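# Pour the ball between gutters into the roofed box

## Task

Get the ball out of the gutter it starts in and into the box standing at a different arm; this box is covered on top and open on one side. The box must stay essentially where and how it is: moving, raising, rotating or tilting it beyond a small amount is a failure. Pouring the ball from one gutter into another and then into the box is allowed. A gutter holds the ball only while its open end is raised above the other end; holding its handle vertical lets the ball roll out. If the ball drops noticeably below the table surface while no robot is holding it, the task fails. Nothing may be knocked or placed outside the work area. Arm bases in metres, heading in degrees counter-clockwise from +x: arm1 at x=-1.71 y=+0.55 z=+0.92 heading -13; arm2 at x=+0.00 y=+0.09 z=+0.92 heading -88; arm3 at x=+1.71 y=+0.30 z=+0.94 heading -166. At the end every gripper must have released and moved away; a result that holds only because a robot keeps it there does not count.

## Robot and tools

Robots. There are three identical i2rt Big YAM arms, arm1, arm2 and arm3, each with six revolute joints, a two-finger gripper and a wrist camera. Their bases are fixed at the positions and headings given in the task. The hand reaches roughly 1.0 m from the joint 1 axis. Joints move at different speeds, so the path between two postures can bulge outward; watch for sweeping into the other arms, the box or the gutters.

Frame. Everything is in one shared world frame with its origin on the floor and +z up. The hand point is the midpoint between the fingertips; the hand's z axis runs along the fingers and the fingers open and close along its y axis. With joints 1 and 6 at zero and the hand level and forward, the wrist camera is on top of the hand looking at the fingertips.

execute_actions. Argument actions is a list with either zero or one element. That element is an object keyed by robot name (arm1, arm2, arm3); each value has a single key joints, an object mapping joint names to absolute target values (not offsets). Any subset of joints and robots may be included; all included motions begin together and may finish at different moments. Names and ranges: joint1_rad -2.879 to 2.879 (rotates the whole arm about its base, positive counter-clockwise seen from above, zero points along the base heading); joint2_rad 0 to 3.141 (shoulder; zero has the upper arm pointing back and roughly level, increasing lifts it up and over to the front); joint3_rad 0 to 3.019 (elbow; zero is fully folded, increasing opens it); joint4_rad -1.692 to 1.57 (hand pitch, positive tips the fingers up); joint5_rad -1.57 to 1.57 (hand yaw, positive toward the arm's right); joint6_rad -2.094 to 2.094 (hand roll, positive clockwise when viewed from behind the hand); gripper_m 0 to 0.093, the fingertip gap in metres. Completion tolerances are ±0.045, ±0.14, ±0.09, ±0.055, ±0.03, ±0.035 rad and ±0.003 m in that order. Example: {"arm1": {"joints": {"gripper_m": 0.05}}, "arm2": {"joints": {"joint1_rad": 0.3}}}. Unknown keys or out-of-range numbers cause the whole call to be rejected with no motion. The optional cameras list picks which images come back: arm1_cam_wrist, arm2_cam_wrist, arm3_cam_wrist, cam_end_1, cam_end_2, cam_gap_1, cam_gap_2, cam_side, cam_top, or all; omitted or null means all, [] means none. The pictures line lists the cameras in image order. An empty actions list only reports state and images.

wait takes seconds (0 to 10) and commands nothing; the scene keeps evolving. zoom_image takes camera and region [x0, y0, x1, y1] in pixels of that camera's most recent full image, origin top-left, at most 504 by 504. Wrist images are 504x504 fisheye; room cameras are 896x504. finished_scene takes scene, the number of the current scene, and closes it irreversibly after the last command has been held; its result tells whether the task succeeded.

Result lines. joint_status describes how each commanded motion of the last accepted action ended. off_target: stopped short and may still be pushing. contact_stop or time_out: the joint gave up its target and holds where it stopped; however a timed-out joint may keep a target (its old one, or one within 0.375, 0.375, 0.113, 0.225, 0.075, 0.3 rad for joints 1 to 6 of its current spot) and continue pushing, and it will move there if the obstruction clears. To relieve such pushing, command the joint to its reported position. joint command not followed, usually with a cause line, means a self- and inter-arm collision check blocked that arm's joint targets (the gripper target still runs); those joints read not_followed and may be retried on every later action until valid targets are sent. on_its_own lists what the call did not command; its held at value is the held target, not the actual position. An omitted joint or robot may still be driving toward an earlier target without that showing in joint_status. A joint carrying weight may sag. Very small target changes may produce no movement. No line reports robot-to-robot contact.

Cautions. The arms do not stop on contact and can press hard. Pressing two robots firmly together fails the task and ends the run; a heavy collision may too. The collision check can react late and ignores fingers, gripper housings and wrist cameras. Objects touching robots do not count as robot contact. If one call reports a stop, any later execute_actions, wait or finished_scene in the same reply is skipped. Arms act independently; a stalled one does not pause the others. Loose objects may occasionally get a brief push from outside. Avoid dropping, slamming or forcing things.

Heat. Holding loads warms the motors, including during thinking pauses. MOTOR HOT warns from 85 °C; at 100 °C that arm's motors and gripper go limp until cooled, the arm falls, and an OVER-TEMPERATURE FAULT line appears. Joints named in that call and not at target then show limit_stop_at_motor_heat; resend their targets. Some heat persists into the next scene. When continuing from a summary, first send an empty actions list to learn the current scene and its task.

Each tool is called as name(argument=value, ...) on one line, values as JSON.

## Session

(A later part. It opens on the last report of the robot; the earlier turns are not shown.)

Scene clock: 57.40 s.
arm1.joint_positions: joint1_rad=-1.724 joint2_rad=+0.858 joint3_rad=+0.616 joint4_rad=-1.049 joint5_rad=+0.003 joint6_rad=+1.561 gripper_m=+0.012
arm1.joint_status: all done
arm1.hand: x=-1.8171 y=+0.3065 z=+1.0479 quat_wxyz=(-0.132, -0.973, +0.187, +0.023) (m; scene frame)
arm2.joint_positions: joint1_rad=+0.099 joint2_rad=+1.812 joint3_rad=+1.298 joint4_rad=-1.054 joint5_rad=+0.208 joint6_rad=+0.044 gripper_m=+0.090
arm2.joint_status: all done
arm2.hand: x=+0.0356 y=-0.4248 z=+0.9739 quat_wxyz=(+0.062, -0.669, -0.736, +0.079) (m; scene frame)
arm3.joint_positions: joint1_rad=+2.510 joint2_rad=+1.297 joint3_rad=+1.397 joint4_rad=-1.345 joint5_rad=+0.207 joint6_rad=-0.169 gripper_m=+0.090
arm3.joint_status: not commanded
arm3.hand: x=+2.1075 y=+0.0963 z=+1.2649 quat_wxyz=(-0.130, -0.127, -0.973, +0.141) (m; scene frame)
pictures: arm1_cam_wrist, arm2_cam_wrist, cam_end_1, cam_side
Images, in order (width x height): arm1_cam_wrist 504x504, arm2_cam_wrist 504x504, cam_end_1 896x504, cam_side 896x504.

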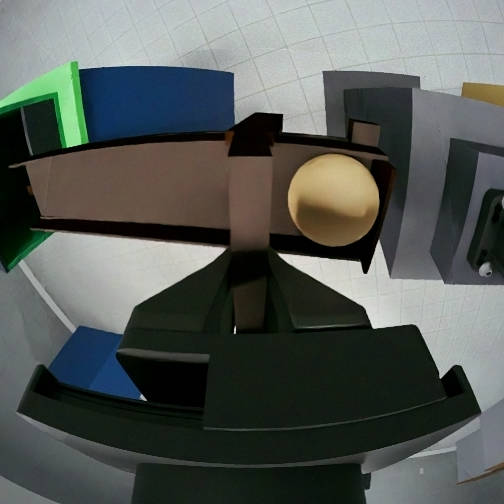

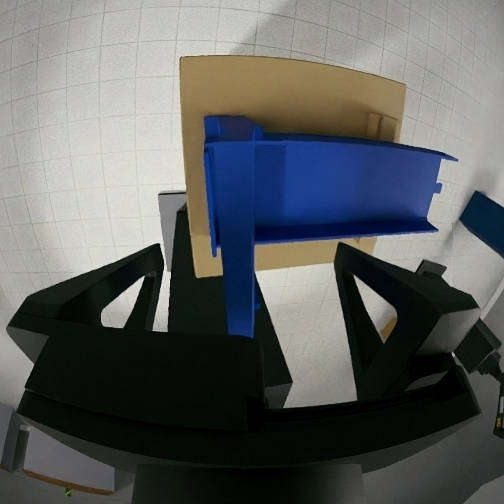

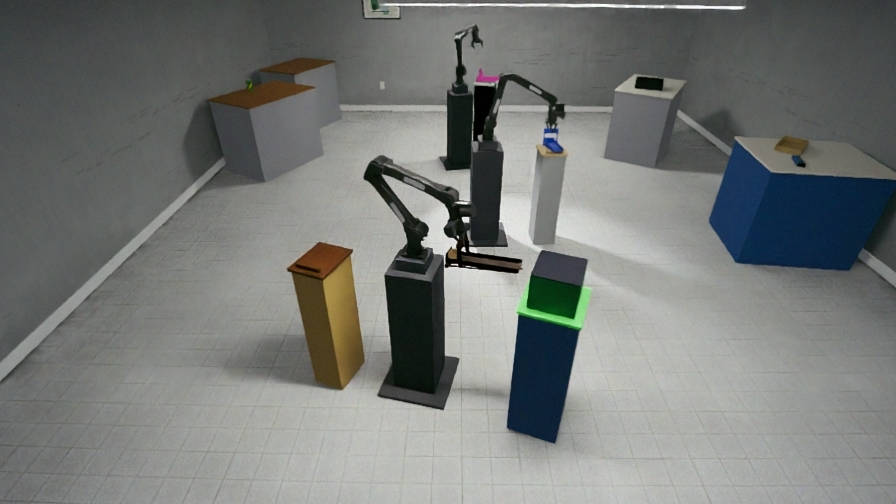

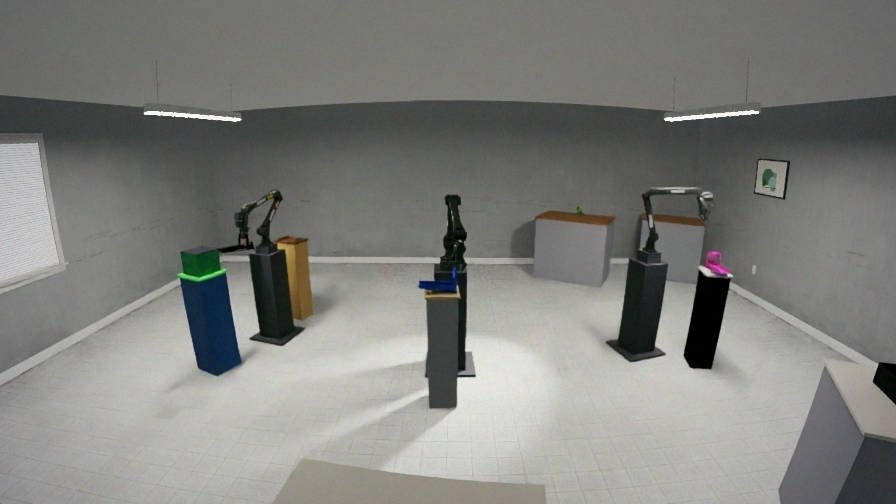

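execute_actions(actions=[])

Scene clock: 57.97 s.
arm1.joint_positions: joint1_rad=-1.724 joint2_rad=+0.858 joint3_rad=+0.616 joint4_rad=-1.049 joint5_rad=+0.003 joint6_rad=+1.561 gripper_m=+0.012
arm1.joint_status: all done
arm1.hand: x=-1.8171 y=+0.3065 z=+1.0479 quat_wxyz=(-0.132, -0.973, +0.187, +0.023) (m; scene frame)
arm2.joint_positions: joint1_rad=+0.099 joint2_rad=+1.812 joint3_rad=+1.298 joint4_rad=-1.054 joint5_rad=+0.208 joint6_rad=+0.044 gripper_m=+0.090
arm2.joint_status: all done
arm2.hand: x=+0.0356 y=-0.4248 z=+0.9739 quat_wxyz=(+0.062, -0.669, -0.736, +0.079) (m; scene frame)
arm3.joint_positions: joint1_rad=+2.510 joint2_rad=+1.297 joint3_rad=+1.397 joint4_rad=-1.345 joint5_rad=+0.207 joint6_rad=-0.169 gripper_m=+0.090
arm3.joint_status: not commanded
arm3.hand: x=+2.1075 y=+0.0963 z=+1.2649 quat_wxyz=(-0.130, -0.127, -0.973, +0.141) (m; scene frame)
pictures: arm1_cam_wrist, arm2_cam_wrist, arm3_cam_wrist, cam_end_1, cam_end_2, cam_gap_1, cam_gap_2, cam_side, cam_top
Images, in order (width x height): arm1_cam_wrist 504x504, arm2_cam_wrist 504x504, arm3_cam_wrist 504x504, cam_end_1 896x504, cam_end_2 896x504, cam_gap_1 896x504, cam_gap_2 896x504, cam_side 896x504, cam_top 896x504.

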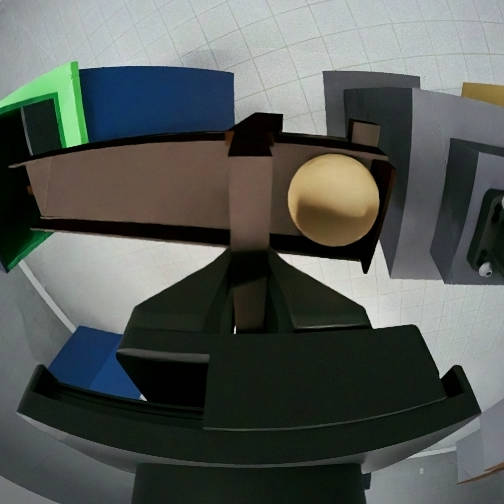

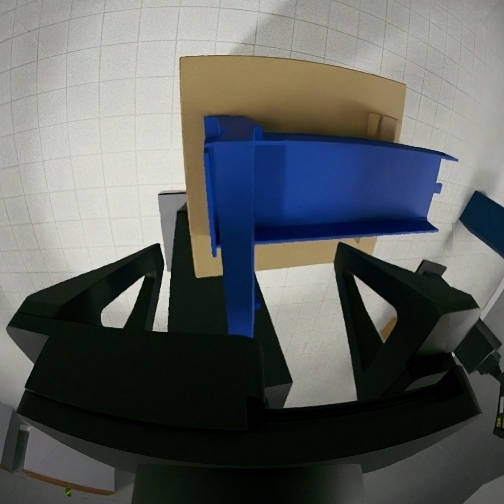

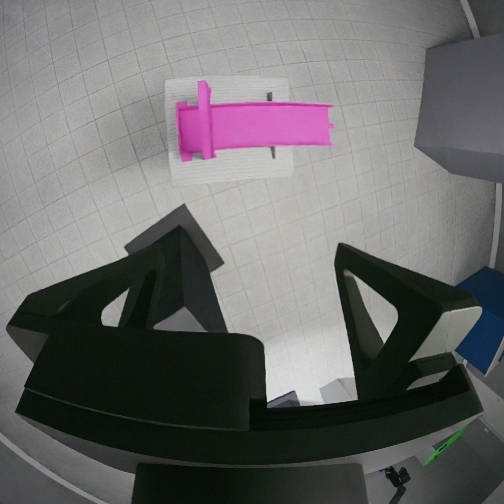

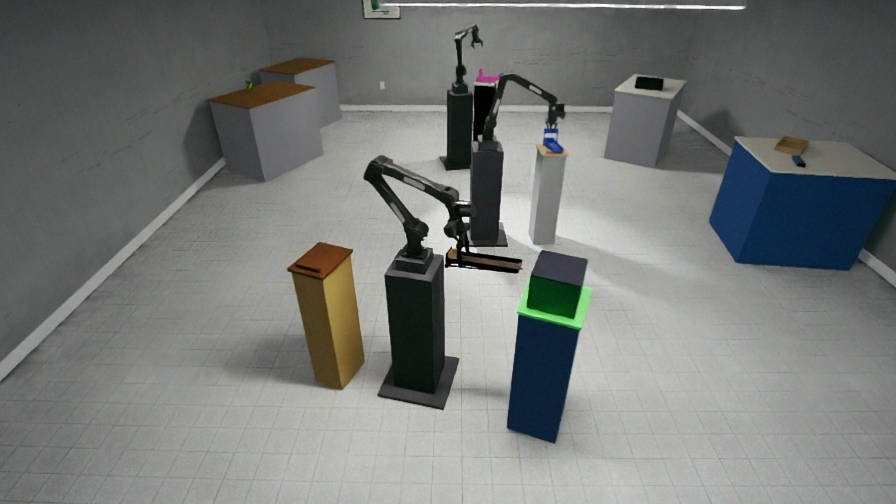

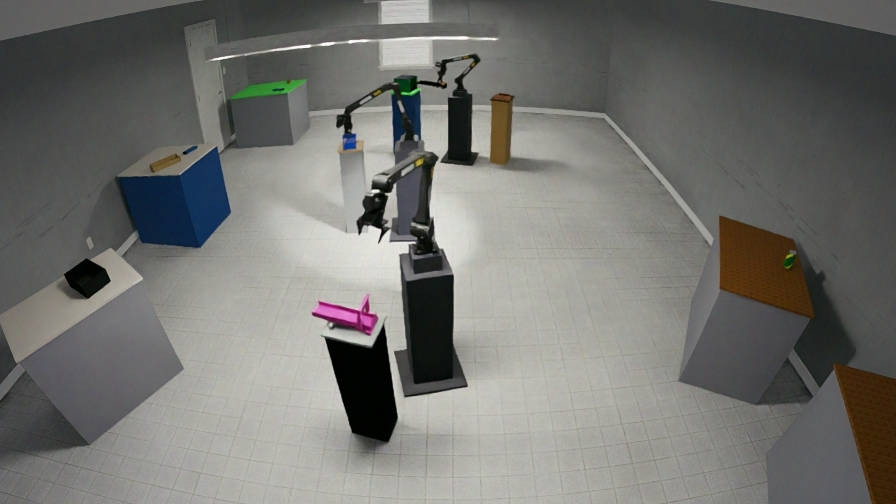

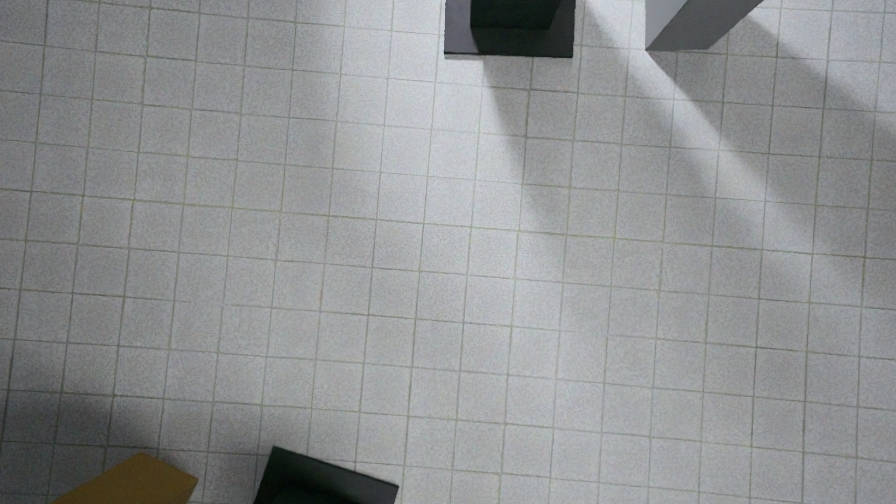

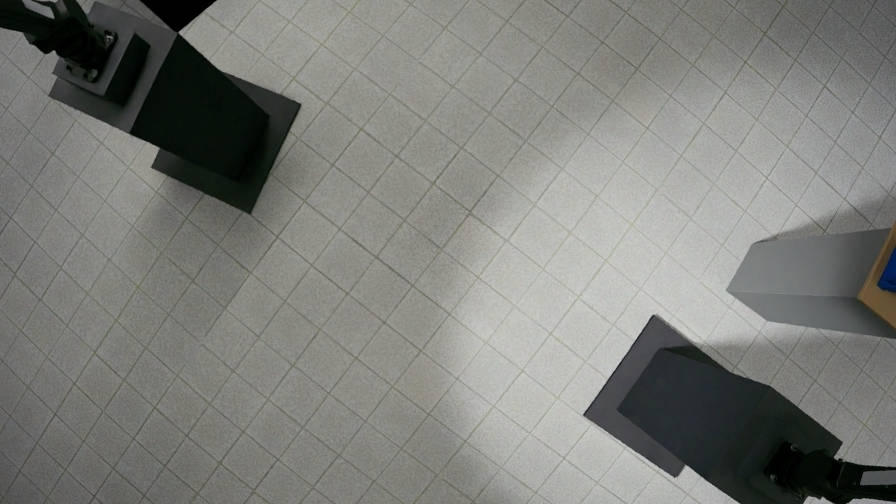

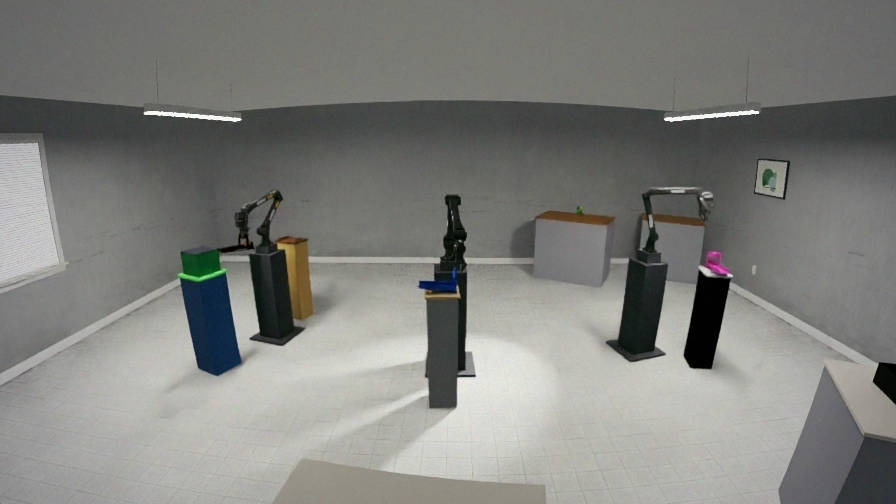

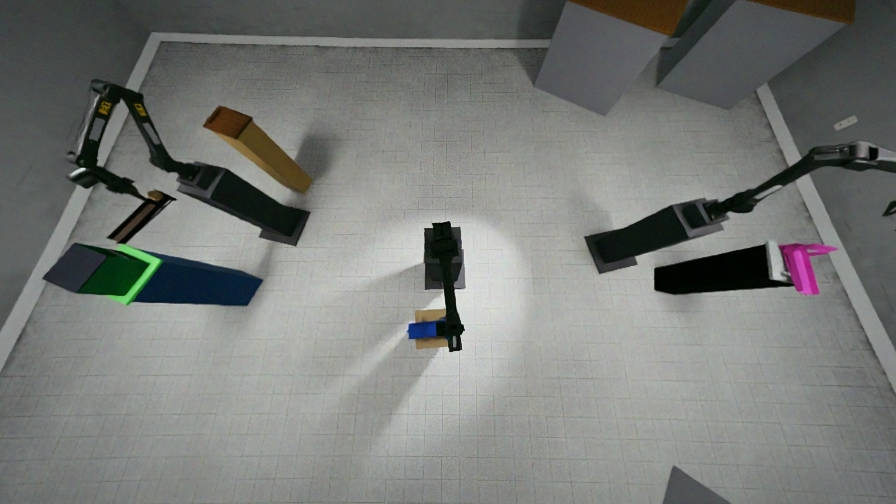

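execute_actions(actions=[{"arm1":{"joints":{"joint2_rad":1.025,"joint3_rad":0.80,"joint4_rad":-1.005}},"arm2":{"joints":{"joint2_rad":1.7,"joint3_rad":1.5,"joint4_rad":-1.35}}}], cameras=["arm1_cam_wrist","cam_end_1","arm2_cam_wrist"])

Scene clock: 59.57 s.
arm1.joint_positions: joint1_rad=-1.724 joint2_rad=+1.035 joint3_rad=+0.735 joint4_rad=-1.020 joint5_rad=+0.003 joint6_rad=+1.561 gripper_m=+0.012
arm1.joint_status: all done
arm1.hand: x=-1.8356 y=+0.2613 z=+1.0537 quat_wxyz=(-0.118, -0.975, +0.187, +0.020) (m; scene frame)
arm2.joint_positions: joint1_rad=+0.099 joint2_rad=+1.686 joint3_rad=+1.471 joint4_rad=-1.342 joint5_rad=+0.208 joint6_rad=+0.044 gripper_m=+0.090
arm2.joint_status: all done
arm2.hand: x=+0.0345 y=-0.4223 z=+1.0972 quat_wxyz=(+0.058, -0.669, -0.736, +0.083) (m; scene frame)
arm3.joint_positions: joint1_rad=+2.510 joint2_rad=+1.297 joint3_rad=+1.397 joint4_rad=-1.345 joint5_rad=+0.207 joint6_rad=-0.169 gripper_m=+0.090
arm3.joint_status: not commanded
arm3.hand: x=+2.1075 y=+0.0963 z=+1.2649 quat_wxyz=(-0.130, -0.127, -0.973, +0.141) (m; scene frame)
pictures: arm1_cam_wrist, arm2_cam_wrist, cam_end_1
Images, in order (width x height): arm1_cam_wrist 504x504, arm2_cam_wrist 504x504, cam_end_1 896x504.

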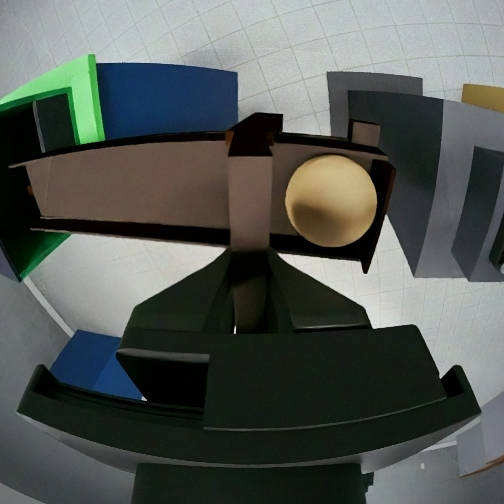

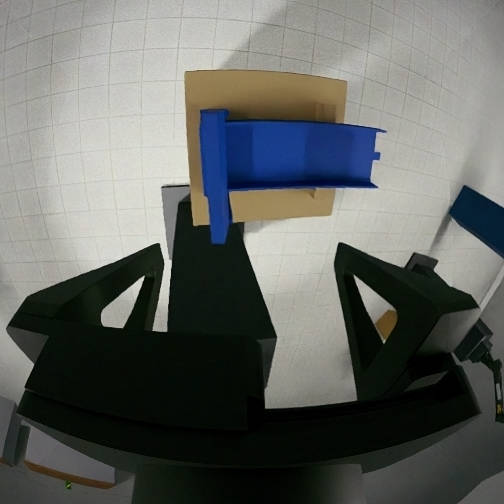

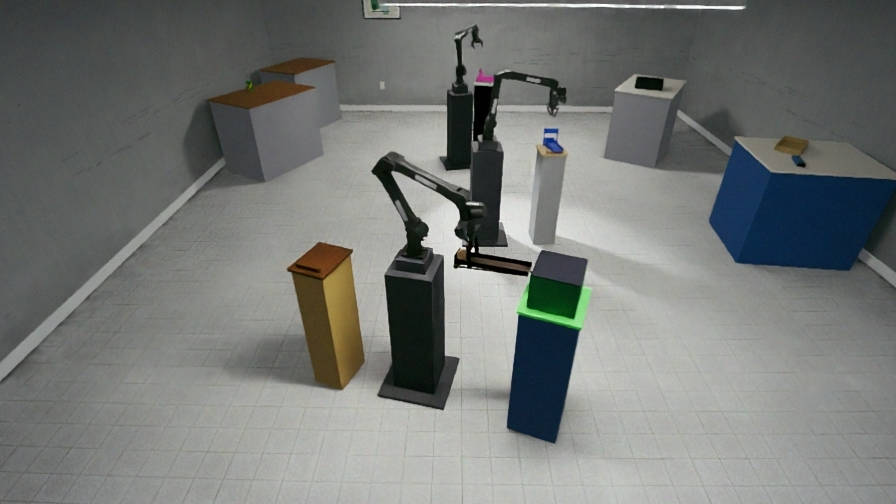

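zoom_image(camera="arm1_cam_wrist", region=[0, 40, 200, 300])

zoom_image(camera="cam_end_1", region=[430, 190, 630, 340])

Region (0, 40, 200, 300) of arm1_cam_wrist's 504x504 image, scaled by 1.938, with more detail than that image has; it fills the left 388 columns of this view, and the rest is white.

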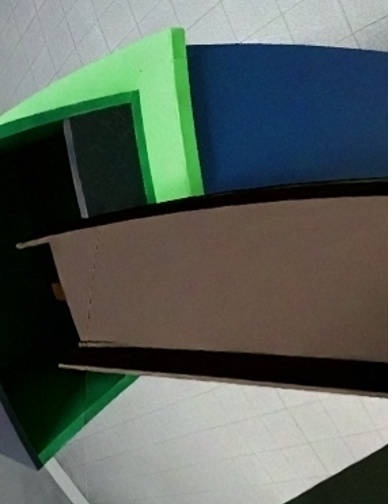

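Region (430, 190, 630, 340) of cam_end_1's 896x504 image, scaled by 2.520, with more detail than that image has; it fills the top 378 rows of this view, and the rest is white.

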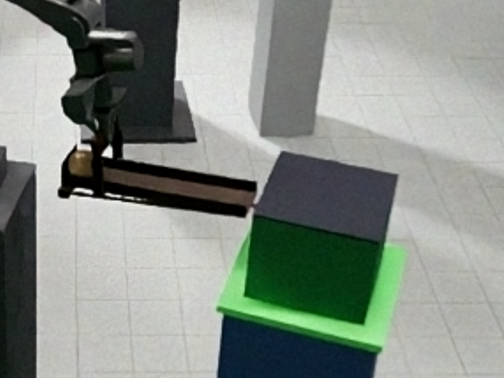

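execute_actions(actions=[{"arm1":{"joints":{"joint2_rad":1.15,"joint3_rad":0.905,"joint4_rad":-1.0}},"arm2":{"joints":{"joint2_rad":1.3,"joint3_rad":1.4}}}], cameras=["arm1_cam_wrist","cam_end_1"])

Scene clock: 61.37 s.
arm1.joint_positions: joint1_rad=-1.724 joint2_rad=+1.156 joint3_rad=+0.839 joint4_rad=-1.012 joint5_rad=+0.003 joint6_rad=+1.561 gripper_m=+0.012
arm1.joint_status: all done
arm1.hand: x=-1.8509 y=+0.2239 z=+1.0603 quat_wxyz=(-0.114, -0.976, +0.187, +0.019) (m; scene frame)
arm2.joint_positions: joint1_rad=+0.099 joint2_rad=+1.289 joint3_rad=+1.387 joint4_rad=-1.345 joint5_rad=+0.208 joint6_rad=+0.044 gripper_m=+0.090
arm2.joint_status: all done
arm2.hand: x=+0.0237 y=-0.3523 z=+1.2430 quat_wxyz=(-0.062, -0.673, -0.715, +0.180) (m; scene frame)
arm3.joint_positions: joint1_rad=+2.510 joint2_rad=+1.297 joint3_rad=+1.397 joint4_rad=-1.345 joint5_rad=+0.207 joint6_rad=-0.169 gripper_m=+0.090
arm3.joint_status: not commanded
arm3.hand: x=+2.1075 y=+0.0963 z=+1.2649 quat_wxyz=(-0.130, -0.127, -0.973, +0.141) (m; scene frame)
pictures: arm1_cam_wrist, cam_end_1
Images, in order (width x height): arm1_cam_wrist 504x504, cam_end_1 896x504.

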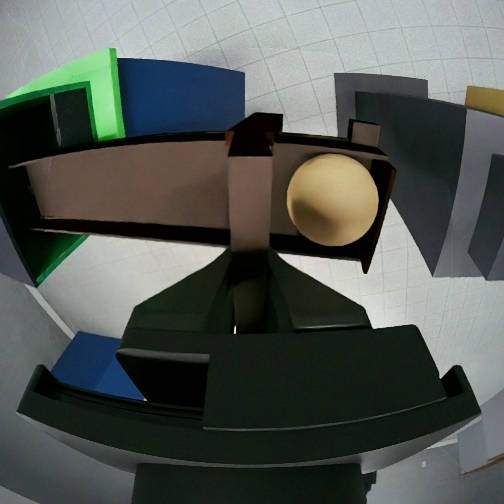

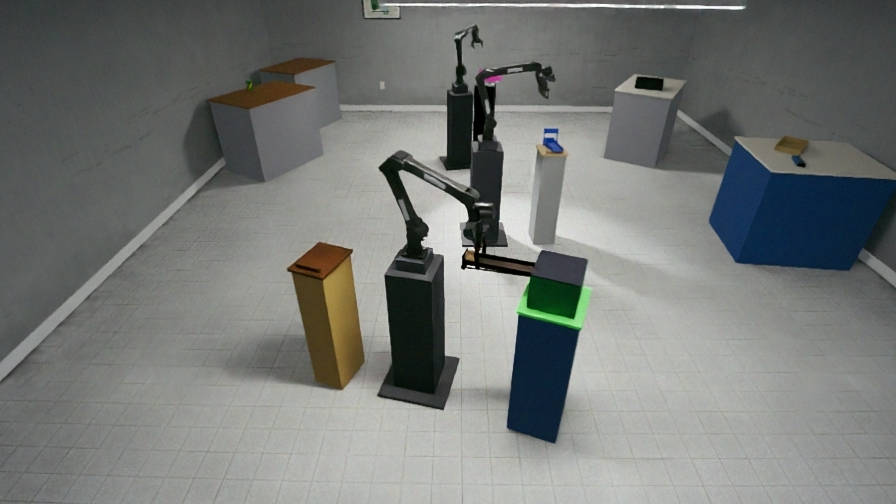

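execute_actions(actions=[{"arm1":{"joints":{"joint2_rad":1.28,"joint3_rad":1.017}}}], cameras=["arm1_cam_wrist","cam_end_1"])

Scene clock: 62.47 s.
arm1.joint_positions: joint1_rad=-1.724 joint2_rad=+1.286 joint3_rad=+0.952 joint4_rad=-1.010 joint5_rad=+0.003 joint6_rad=+1.561 gripper_m=+0.012
arm1.joint_status: all done
arm1.hand: x=-1.8674 y=+0.1836 z=+1.0613 quat_wxyz=(-0.106, -0.976, +0.187, +0.018) (m; scene frame)
arm2.joint_positions: joint1_rad=+0.099 joint2_rad=+1.289 joint3_rad=+1.387 joint4_rad=-1.345 joint5_rad=+0.208 joint6_rad=+0.044 gripper_m=+0.090
arm2.joint_status: not commanded
arm2.hand: x=+0.0237 y=-0.3523 z=+1.2430 quat_wxyz=(-0.062, -0.673, -0.715, +0.180) (m; scene frame)
arm3.joint_positions: joint1_rad=+2.510 joint2_rad=+1.297 joint3_rad=+1.397 joint4_rad=-1.345 joint5_rad=+0.207 joint6_rad=-0.169 gripper_m=+0.090
arm3.joint_status: not commanded
arm3.hand: x=+2.1075 y=+0.0963 z=+1.2649 quat_wxyz=(-0.130, -0.127, -0.973, +0.141) (m; scene frame)
pictures: arm1_cam_wrist, cam_end_1
Images, in order (width x height): arm1_cam_wrist 504x504, cam_end_1 896x504.

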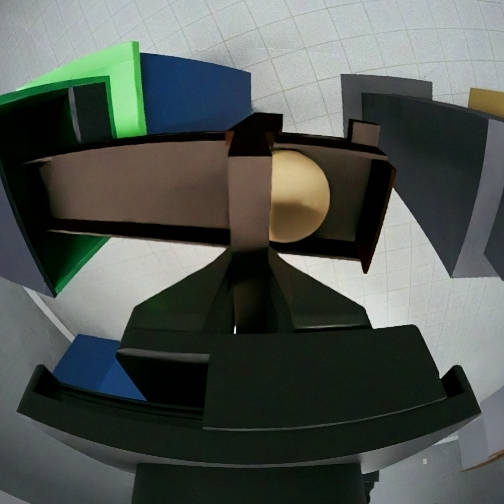

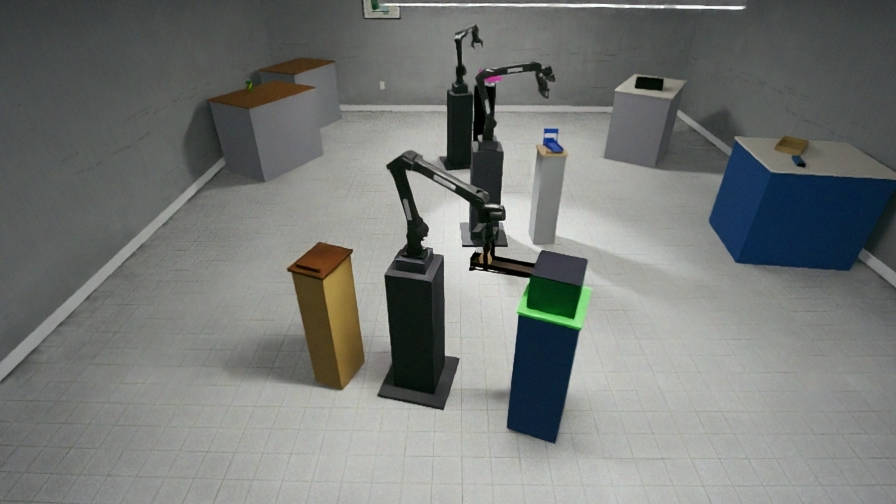

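execute_actions(actions=[{"arm1":{"joints":{"joint4_rad":-1.12}}}], cameras=["arm1_cam_wrist","cam_end_1"])

Scene clock: 63.30 s.
arm1.joint_positions: joint1_rad=-1.724 joint2_rad=+1.286 joint3_rad=+0.952 joint4_rad=-1.111 joint5_rad=+0.003 joint6_rad=+1.561 gripper_m=+0.012
arm1.joint_status: all done
arm1.hand: x=-1.8581 y=+0.2063 z=+1.0572 quat_wxyz=(-0.057, -0.981, +0.188, +0.008) (m; scene frame)
arm2.joint_positions: joint1_rad=+0.099 joint2_rad=+1.289 joint3_rad=+1.387 joint4_rad=-1.345 joint5_rad=+0.208 joint6_rad=+0.044 gripper_m=+0.090
arm2.joint_status: not commanded
arm2.hand: x=+0.0237 y=-0.3523 z=+1.2430 quat_wxyz=(-0.062, -0.673, -0.715, +0.180) (m; scene frame)
arm3.joint_positions: joint1_rad=+2.510 joint2_rad=+1.297 joint3_rad=+1.397 joint4_rad=-1.345 joint5_rad=+0.207 joint6_rad=-0.169 gripper_m=+0.090
arm3.joint_status: not commanded
arm3.hand: x=+2.1075 y=+0.0963 z=+1.2649 quat_wxyz=(-0.130, -0.127, -0.973, +0.141) (m; scene frame)
pictures: arm1_cam_wrist, cam_end_1
Images, in order (width x height): arm1_cam_wrist 504x504, cam_end_1 896x504.

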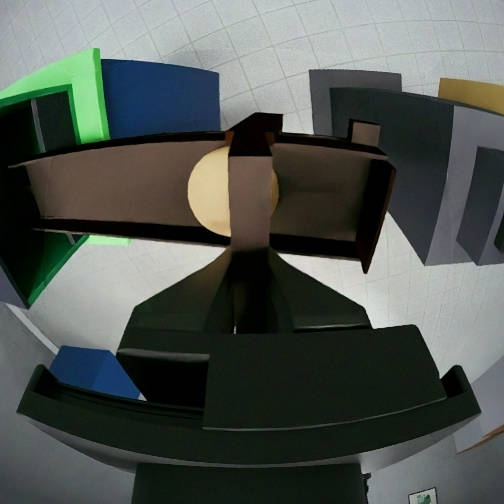

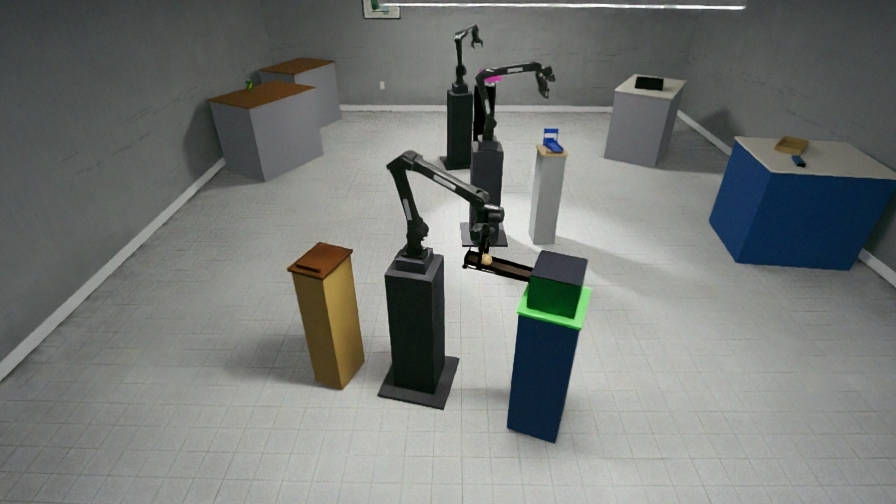

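wait(seconds=1.5)

Scene clock: 64.83 s.
arm1.joint_positions: joint1_rad=-1.724 joint2_rad=+1.286 joint3_rad=+0.952 joint4_rad=-1.112 joint5_rad=+0.003 joint6_rad=+1.561 gripper_m=+0.012
arm1.joint_status: all done
arm1.hand: x=-1.8580 y=+0.2064 z=+1.0572 quat_wxyz=(-0.057, -0.981, +0.188, +0.008) (m; scene frame)
arm2.joint_positions: joint1_rad=+0.099 joint2_rad=+1.289 joint3_rad=+1.387 joint4_rad=-1.345 joint5_rad=+0.208 joint6_rad=+0.044 gripper_m=+0.090
arm2.joint_status: not commanded
arm2.hand: x=+0.0237 y=-0.3523 z=+1.2430 quat_wxyz=(-0.062, -0.673, -0.715, +0.180) (m; scene frame)
arm3.joint_positions: joint1_rad=+2.510 joint2_rad=+1.297 joint3_rad=+1.397 joint4_rad=-1.345 joint5_rad=+0.207 joint6_rad=-0.169 gripper_m=+0.090
arm3.joint_status: not commanded
arm3.hand: x=+2.1075 y=+0.0963 z=+1.2649 quat_wxyz=(-0.130, -0.127, -0.973, +0.141) (m; scene frame)
wait: 1.50 s; at rest by 0.23 s
pictures: arm1_cam_wrist, arm2_cam_wrist, arm3_cam_wrist, cam_end_1, cam_end_2, cam_gap_1, cam_gap_2, cam_side, cam_top
Images, in order (width x height): arm1_cam_wrist 504x504, arm2_cam_wrist 504x504, arm3_cam_wrist 504x504, cam_end_1 896x504, cam_end_2 896x504, cam_gap_1 896x504, cam_gap_2 896x504, cam_side 896x504, cam_top 896x504.

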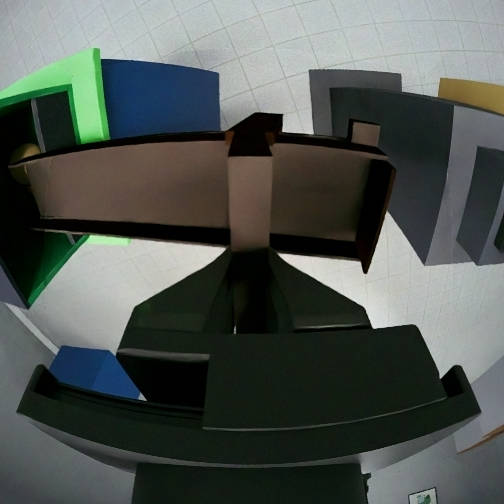

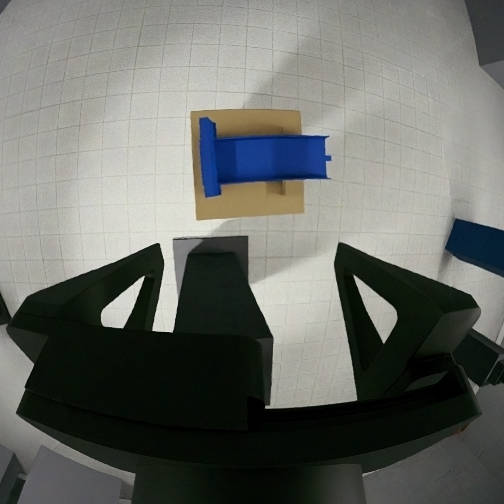

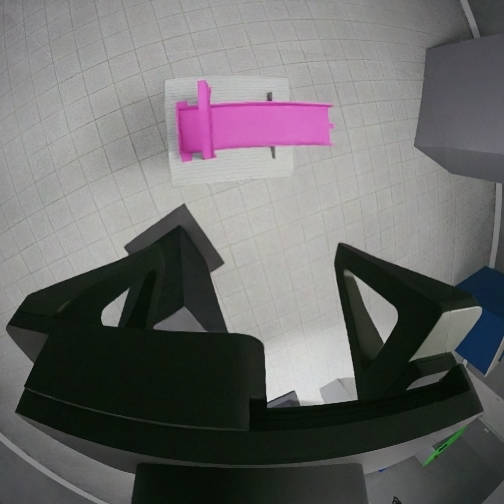

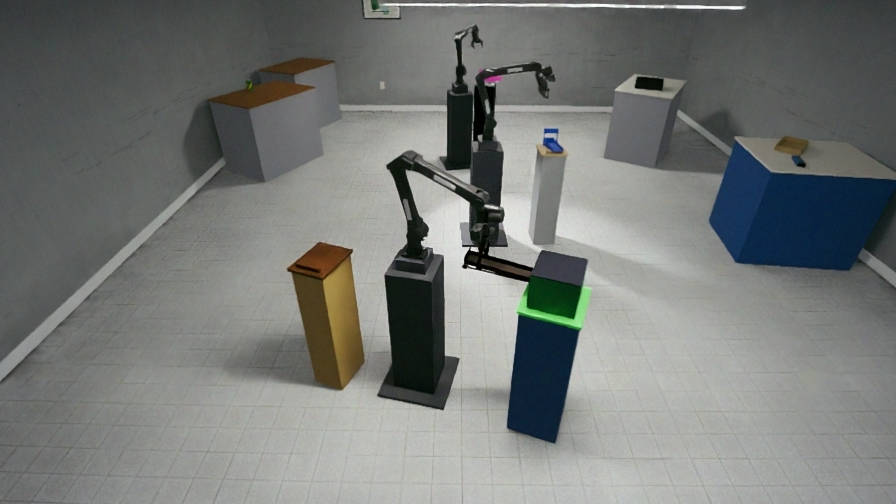

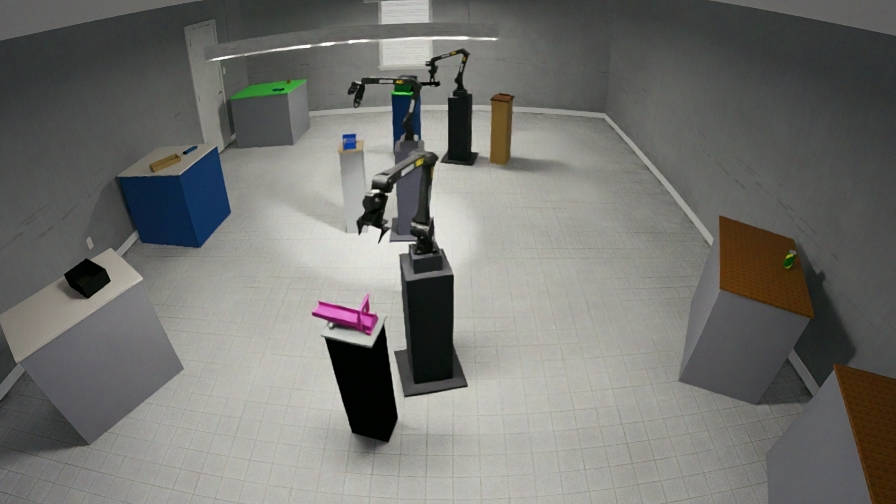

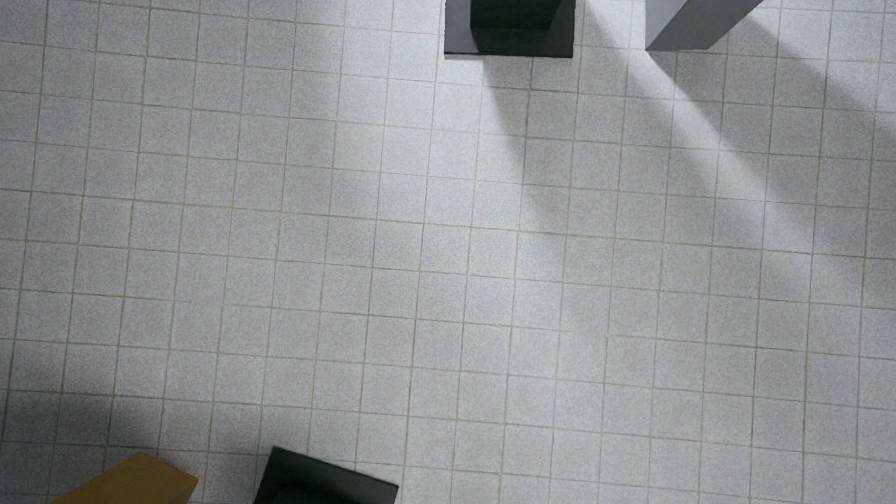

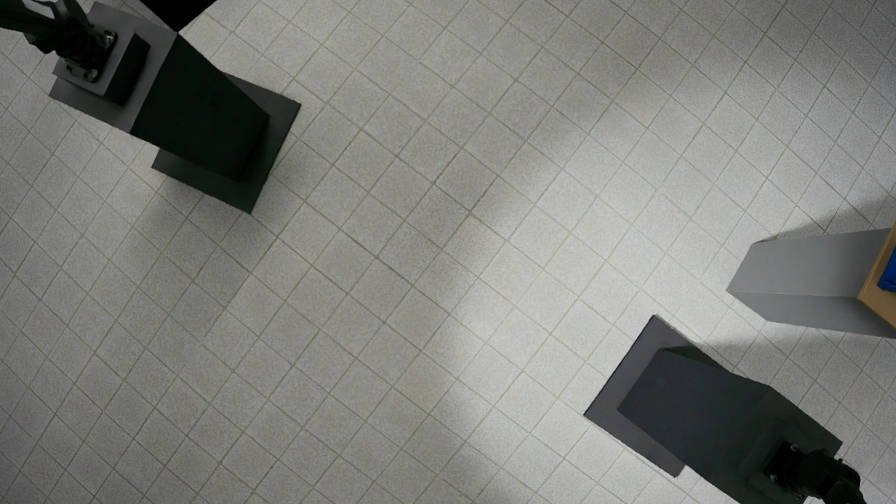

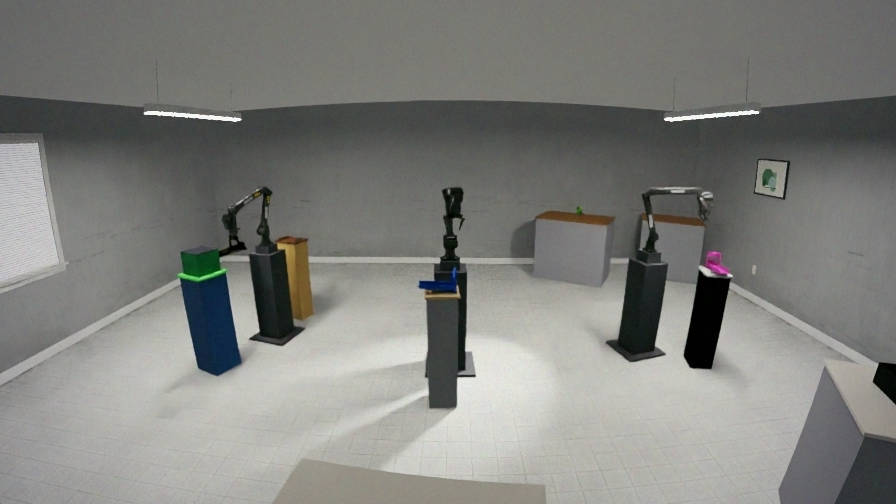

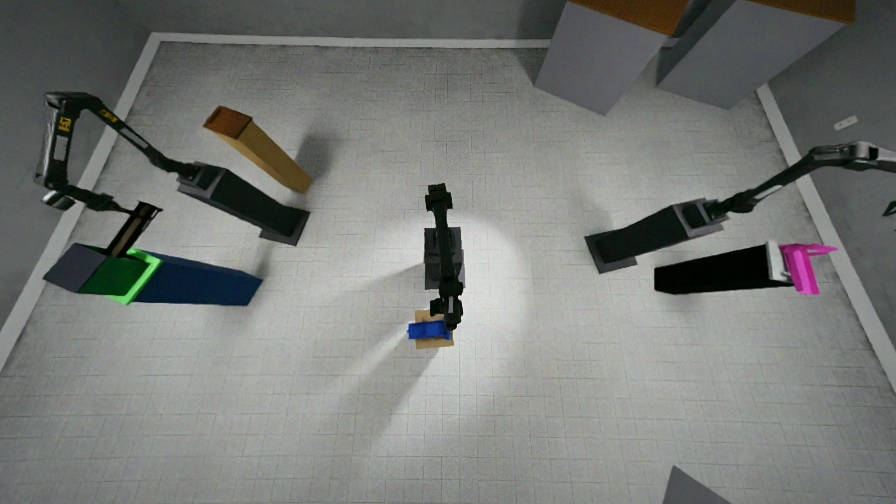

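execute_actions(actions=[{"arm1":{"joints":{"joint2_rad":1.0,"joint3_rad":0.745}}}], cameras=["arm1_cam_wrist","cam_end_1"])

Scene clock: 66.57 s.
arm1.joint_positions: joint1_rad=-1.724 joint2_rad=+1.001 joint3_rad=+0.748 joint4_rad=-1.119 joint5_rad=+0.003 joint6_rad=+1.561 gripper_m=+0.012
arm1.joint_status: all done
arm1.hand: x=-1.8283 y=+0.2796 z=+1.0638 quat_wxyz=(-0.093, -0.978, +0.187, +0.015) (m; scene frame)
arm2.joint_positions: joint1_rad=+0.099 joint2_rad=+1.289 joint3_rad=+1.387 joint4_rad=-1.345 joint5_rad=+0.208 joint6_rad=+0.044 gripper_m=+0.090
arm2.joint_status: not commanded
arm2.hand: x=+0.0237 y=-0.3523 z=+1.2430 quat_wxyz=(-0.062, -0.673, -0.715, +0.180) (m; scene frame)
arm3.joint_positions: joint1_rad=+2.510 joint2_rad=+1.297 joint3_rad=+1.397 joint4_rad=-1.345 joint5_rad=+0.207 joint6_rad=-0.169 gripper_m=+0.090
arm3.joint_status: not commanded
arm3.hand: x=+2.1075 y=+0.0963 z=+1.2649 quat_wxyz=(-0.130, -0.127, -0.973, +0.141) (m; scene frame)
pictures: arm1_cam_wrist, cam_end_1
Images, in order (width x height): arm1_cam_wrist 504x504, cam_end_1 896x504.

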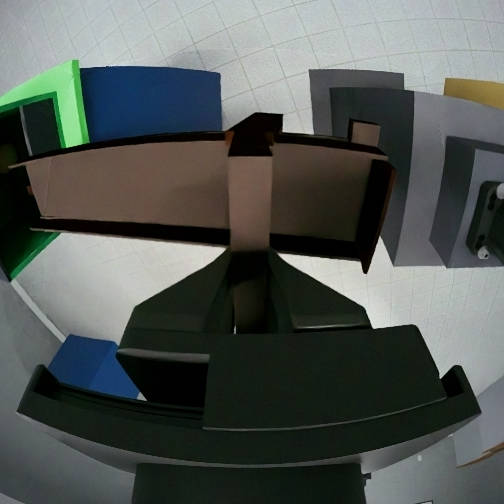

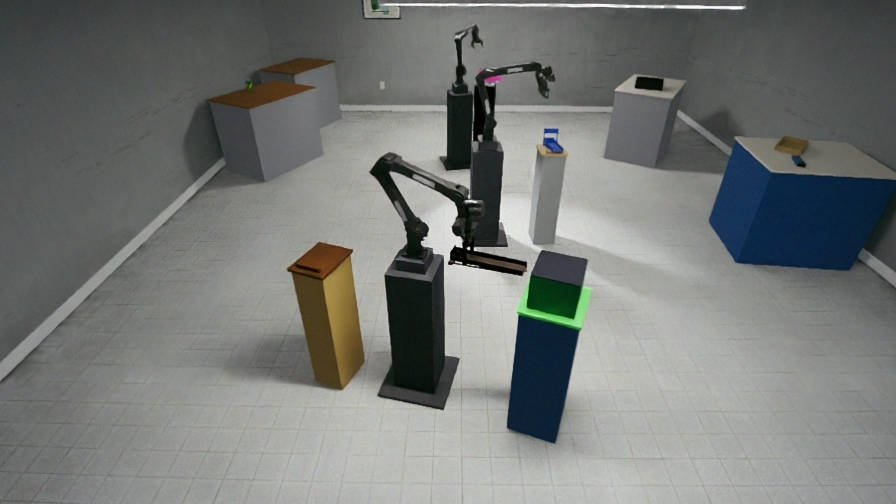

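execute_actions(actions=[{"arm1":{"joints":{"joint1_rad":1.565,"joint5_rad":-0.21,"joint6_rad":0.15}}}], cameras=[])

execute_actions(actions=[{"arm1":{"joints":{"joint2_rad":1.72,"joint3_rad":1.31,"joint4_rad":-1.04}}}], cameras=["arm1_cam_wrist","cam_end_1"])

Scene clock: 69.40 s.
arm1.joint_positions: joint1_rad=+1.559 joint2_rad=+1.001 joint3_rad=+0.748 joint4_rad=-1.119 joint5_rad=-0.207 joint6_rad=+0.161 gripper_m=+0.012
arm1.joint_status: all done
arm1.hand: x=-1.6796 y=+0.8427 z=+1.0725 quat_wxyz=(-0.010, +0.553, -0.821, -0.142) (m; scene frame)
arm2.joint_positions: joint1_rad=+0.099 joint2_rad=+1.289 joint3_rad=+1.387 joint4_rad=-1.345 joint5_rad=+0.208 joint6_rad=+0.044 gripper_m=+0.090
arm2.joint_status: not commanded
arm2.hand: x=+0.0237 y=-0.3523 z=+1.2430 quat_wxyz=(-0.062, -0.673, -0.715, +0.180) (m; scene frame)
arm3.joint_positions: joint1_rad=+2.510 joint2_rad=+1.297 joint3_rad=+1.397 joint4_rad=-1.345 joint5_rad=+0.207 joint6_rad=-0.169 gripper_m=+0.090
arm3.joint_status: not commanded
arm3.hand: x=+2.1075 y=+0.0963 z=+1.2649 quat_wxyz=(-0.130, -0.127, -0.973, +0.141) (m; scene frame)
pictures: none
No camera images: the call's "cameras" was empty. Leave "cameras" out to get every camera's image.

Scene clock: 70.87 s.
arm1.joint_positions: joint1_rad=+1.559 joint2_rad=+1.735 joint3_rad=+1.253 joint4_rad=-1.041 joint5_rad=-0.206 joint6_rad=+0.161 gripper_m=+0.012
arm1.joint_status: all done
arm1.hand: x=-1.6277 y=+1.0452 z=+0.9952 quat_wxyz=(+0.045, +0.549, -0.829, -0.091) (m; scene frame)
arm2.joint_positions: joint1_rad=+0.099 joint2_rad=+1.289 joint3_rad=+1.387 joint4_rad=-1.345 joint5_rad=+0.208 joint6_rad=+0.044 gripper_m=+0.090
arm2.joint_status: not commanded
arm2.hand: x=+0.0237 y=-0.3523 z=+1.2430 quat_wxyz=(-0.062, -0.673, -0.715, +0.180) (m; scene frame)
arm3.joint_positions: joint1_rad=+2.510 joint2_rad=+1.297 joint3_rad=+1.397 joint4_rad=-1.345 joint5_rad=+0.207 joint6_rad=-0.169 gripper_m=+0.090
arm3.joint_status: not commanded
arm3.hand: x=+2.1075 y=+0.0963 z=+1.2649 quat_wxyz=(-0.130, -0.127, -0.973, +0.141) (m; scene frame)
pictures: arm1_cam_wrist, cam_end_1
Images, in order (width x height): arm1_cam_wrist 504x504, cam_end_1 896x504.

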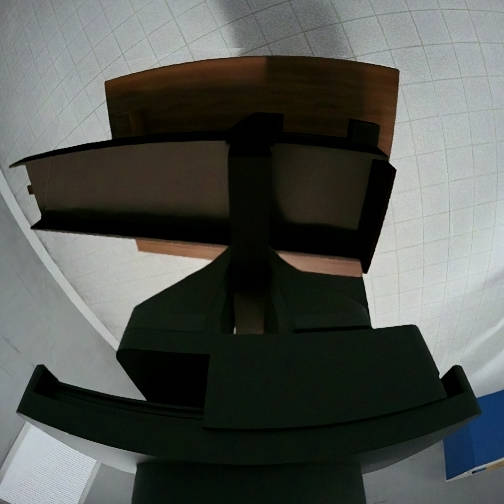

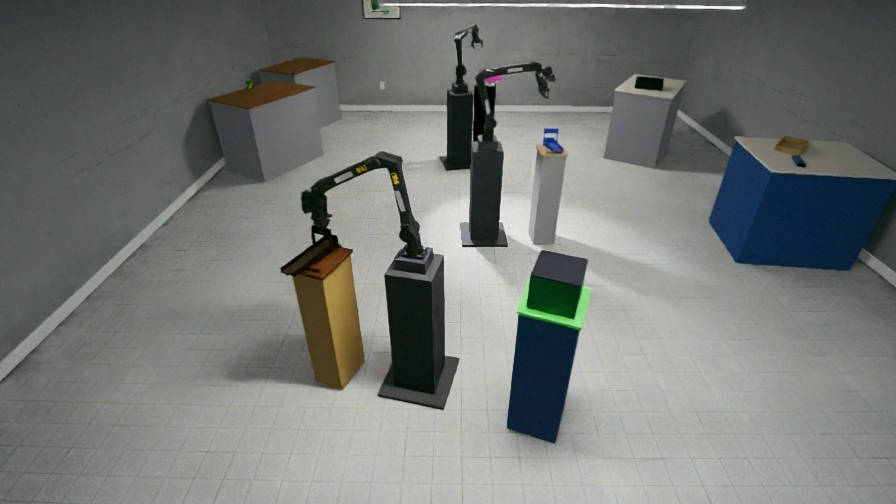

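execute_actions(actions=[{"arm1":{"joints":{"joint2_rad":1.76,"joint4_rad":-1.02}}}], cameras=["arm1_cam_wrist"])

Scene clock: 71.67 s.
arm1.joint_positions: joint1_rad=+1.559 joint2_rad=+1.753 joint3_rad=+1.253 joint4_rad=-1.034 joint5_rad=-0.206 joint6_rad=+0.161 gripper_m=+0.012
arm1.joint_status: all done
arm1.hand: x=-1.6275 y=+1.0458 z=+0.9869 quat_wxyz=(+0.049, +0.549, -0.830, -0.087) (m; scene frame)
arm2.joint_positions: joint1_rad=+0.099 joint2_rad=+1.289 joint3_rad=+1.387 joint4_rad=-1.345 joint5_rad=+0.208 joint6_rad=+0.044 gripper_m=+0.090
arm2.joint_status: not commanded
arm2.hand: x=+0.0237 y=-0.3523 z=+1.2430 quat_wxyz=(-0.062, -0.673, -0.715, +0.180) (m; scene frame)
arm3.joint_positions: joint1_rad=+2.510 joint2_rad=+1.297 joint3_rad=+1.397 joint4_rad=-1.345 joint5_rad=+0.207 joint6_rad=-0.169 gripper_m=+0.090
arm3.joint_status: not commanded
arm3.hand: x=+2.1075 y=+0.0963 z=+1.2649 quat_wxyz=(-0.130, -0.127, -0.973, +0.141) (m; scene frame)
pictures: arm1_cam_wrist
Images, in order (width x height): arm1_cam_wrist 504x504.

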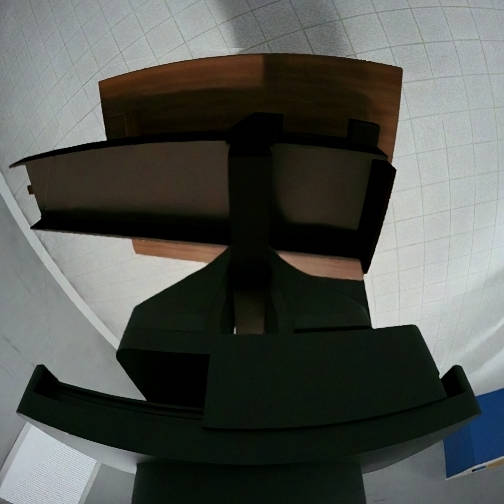

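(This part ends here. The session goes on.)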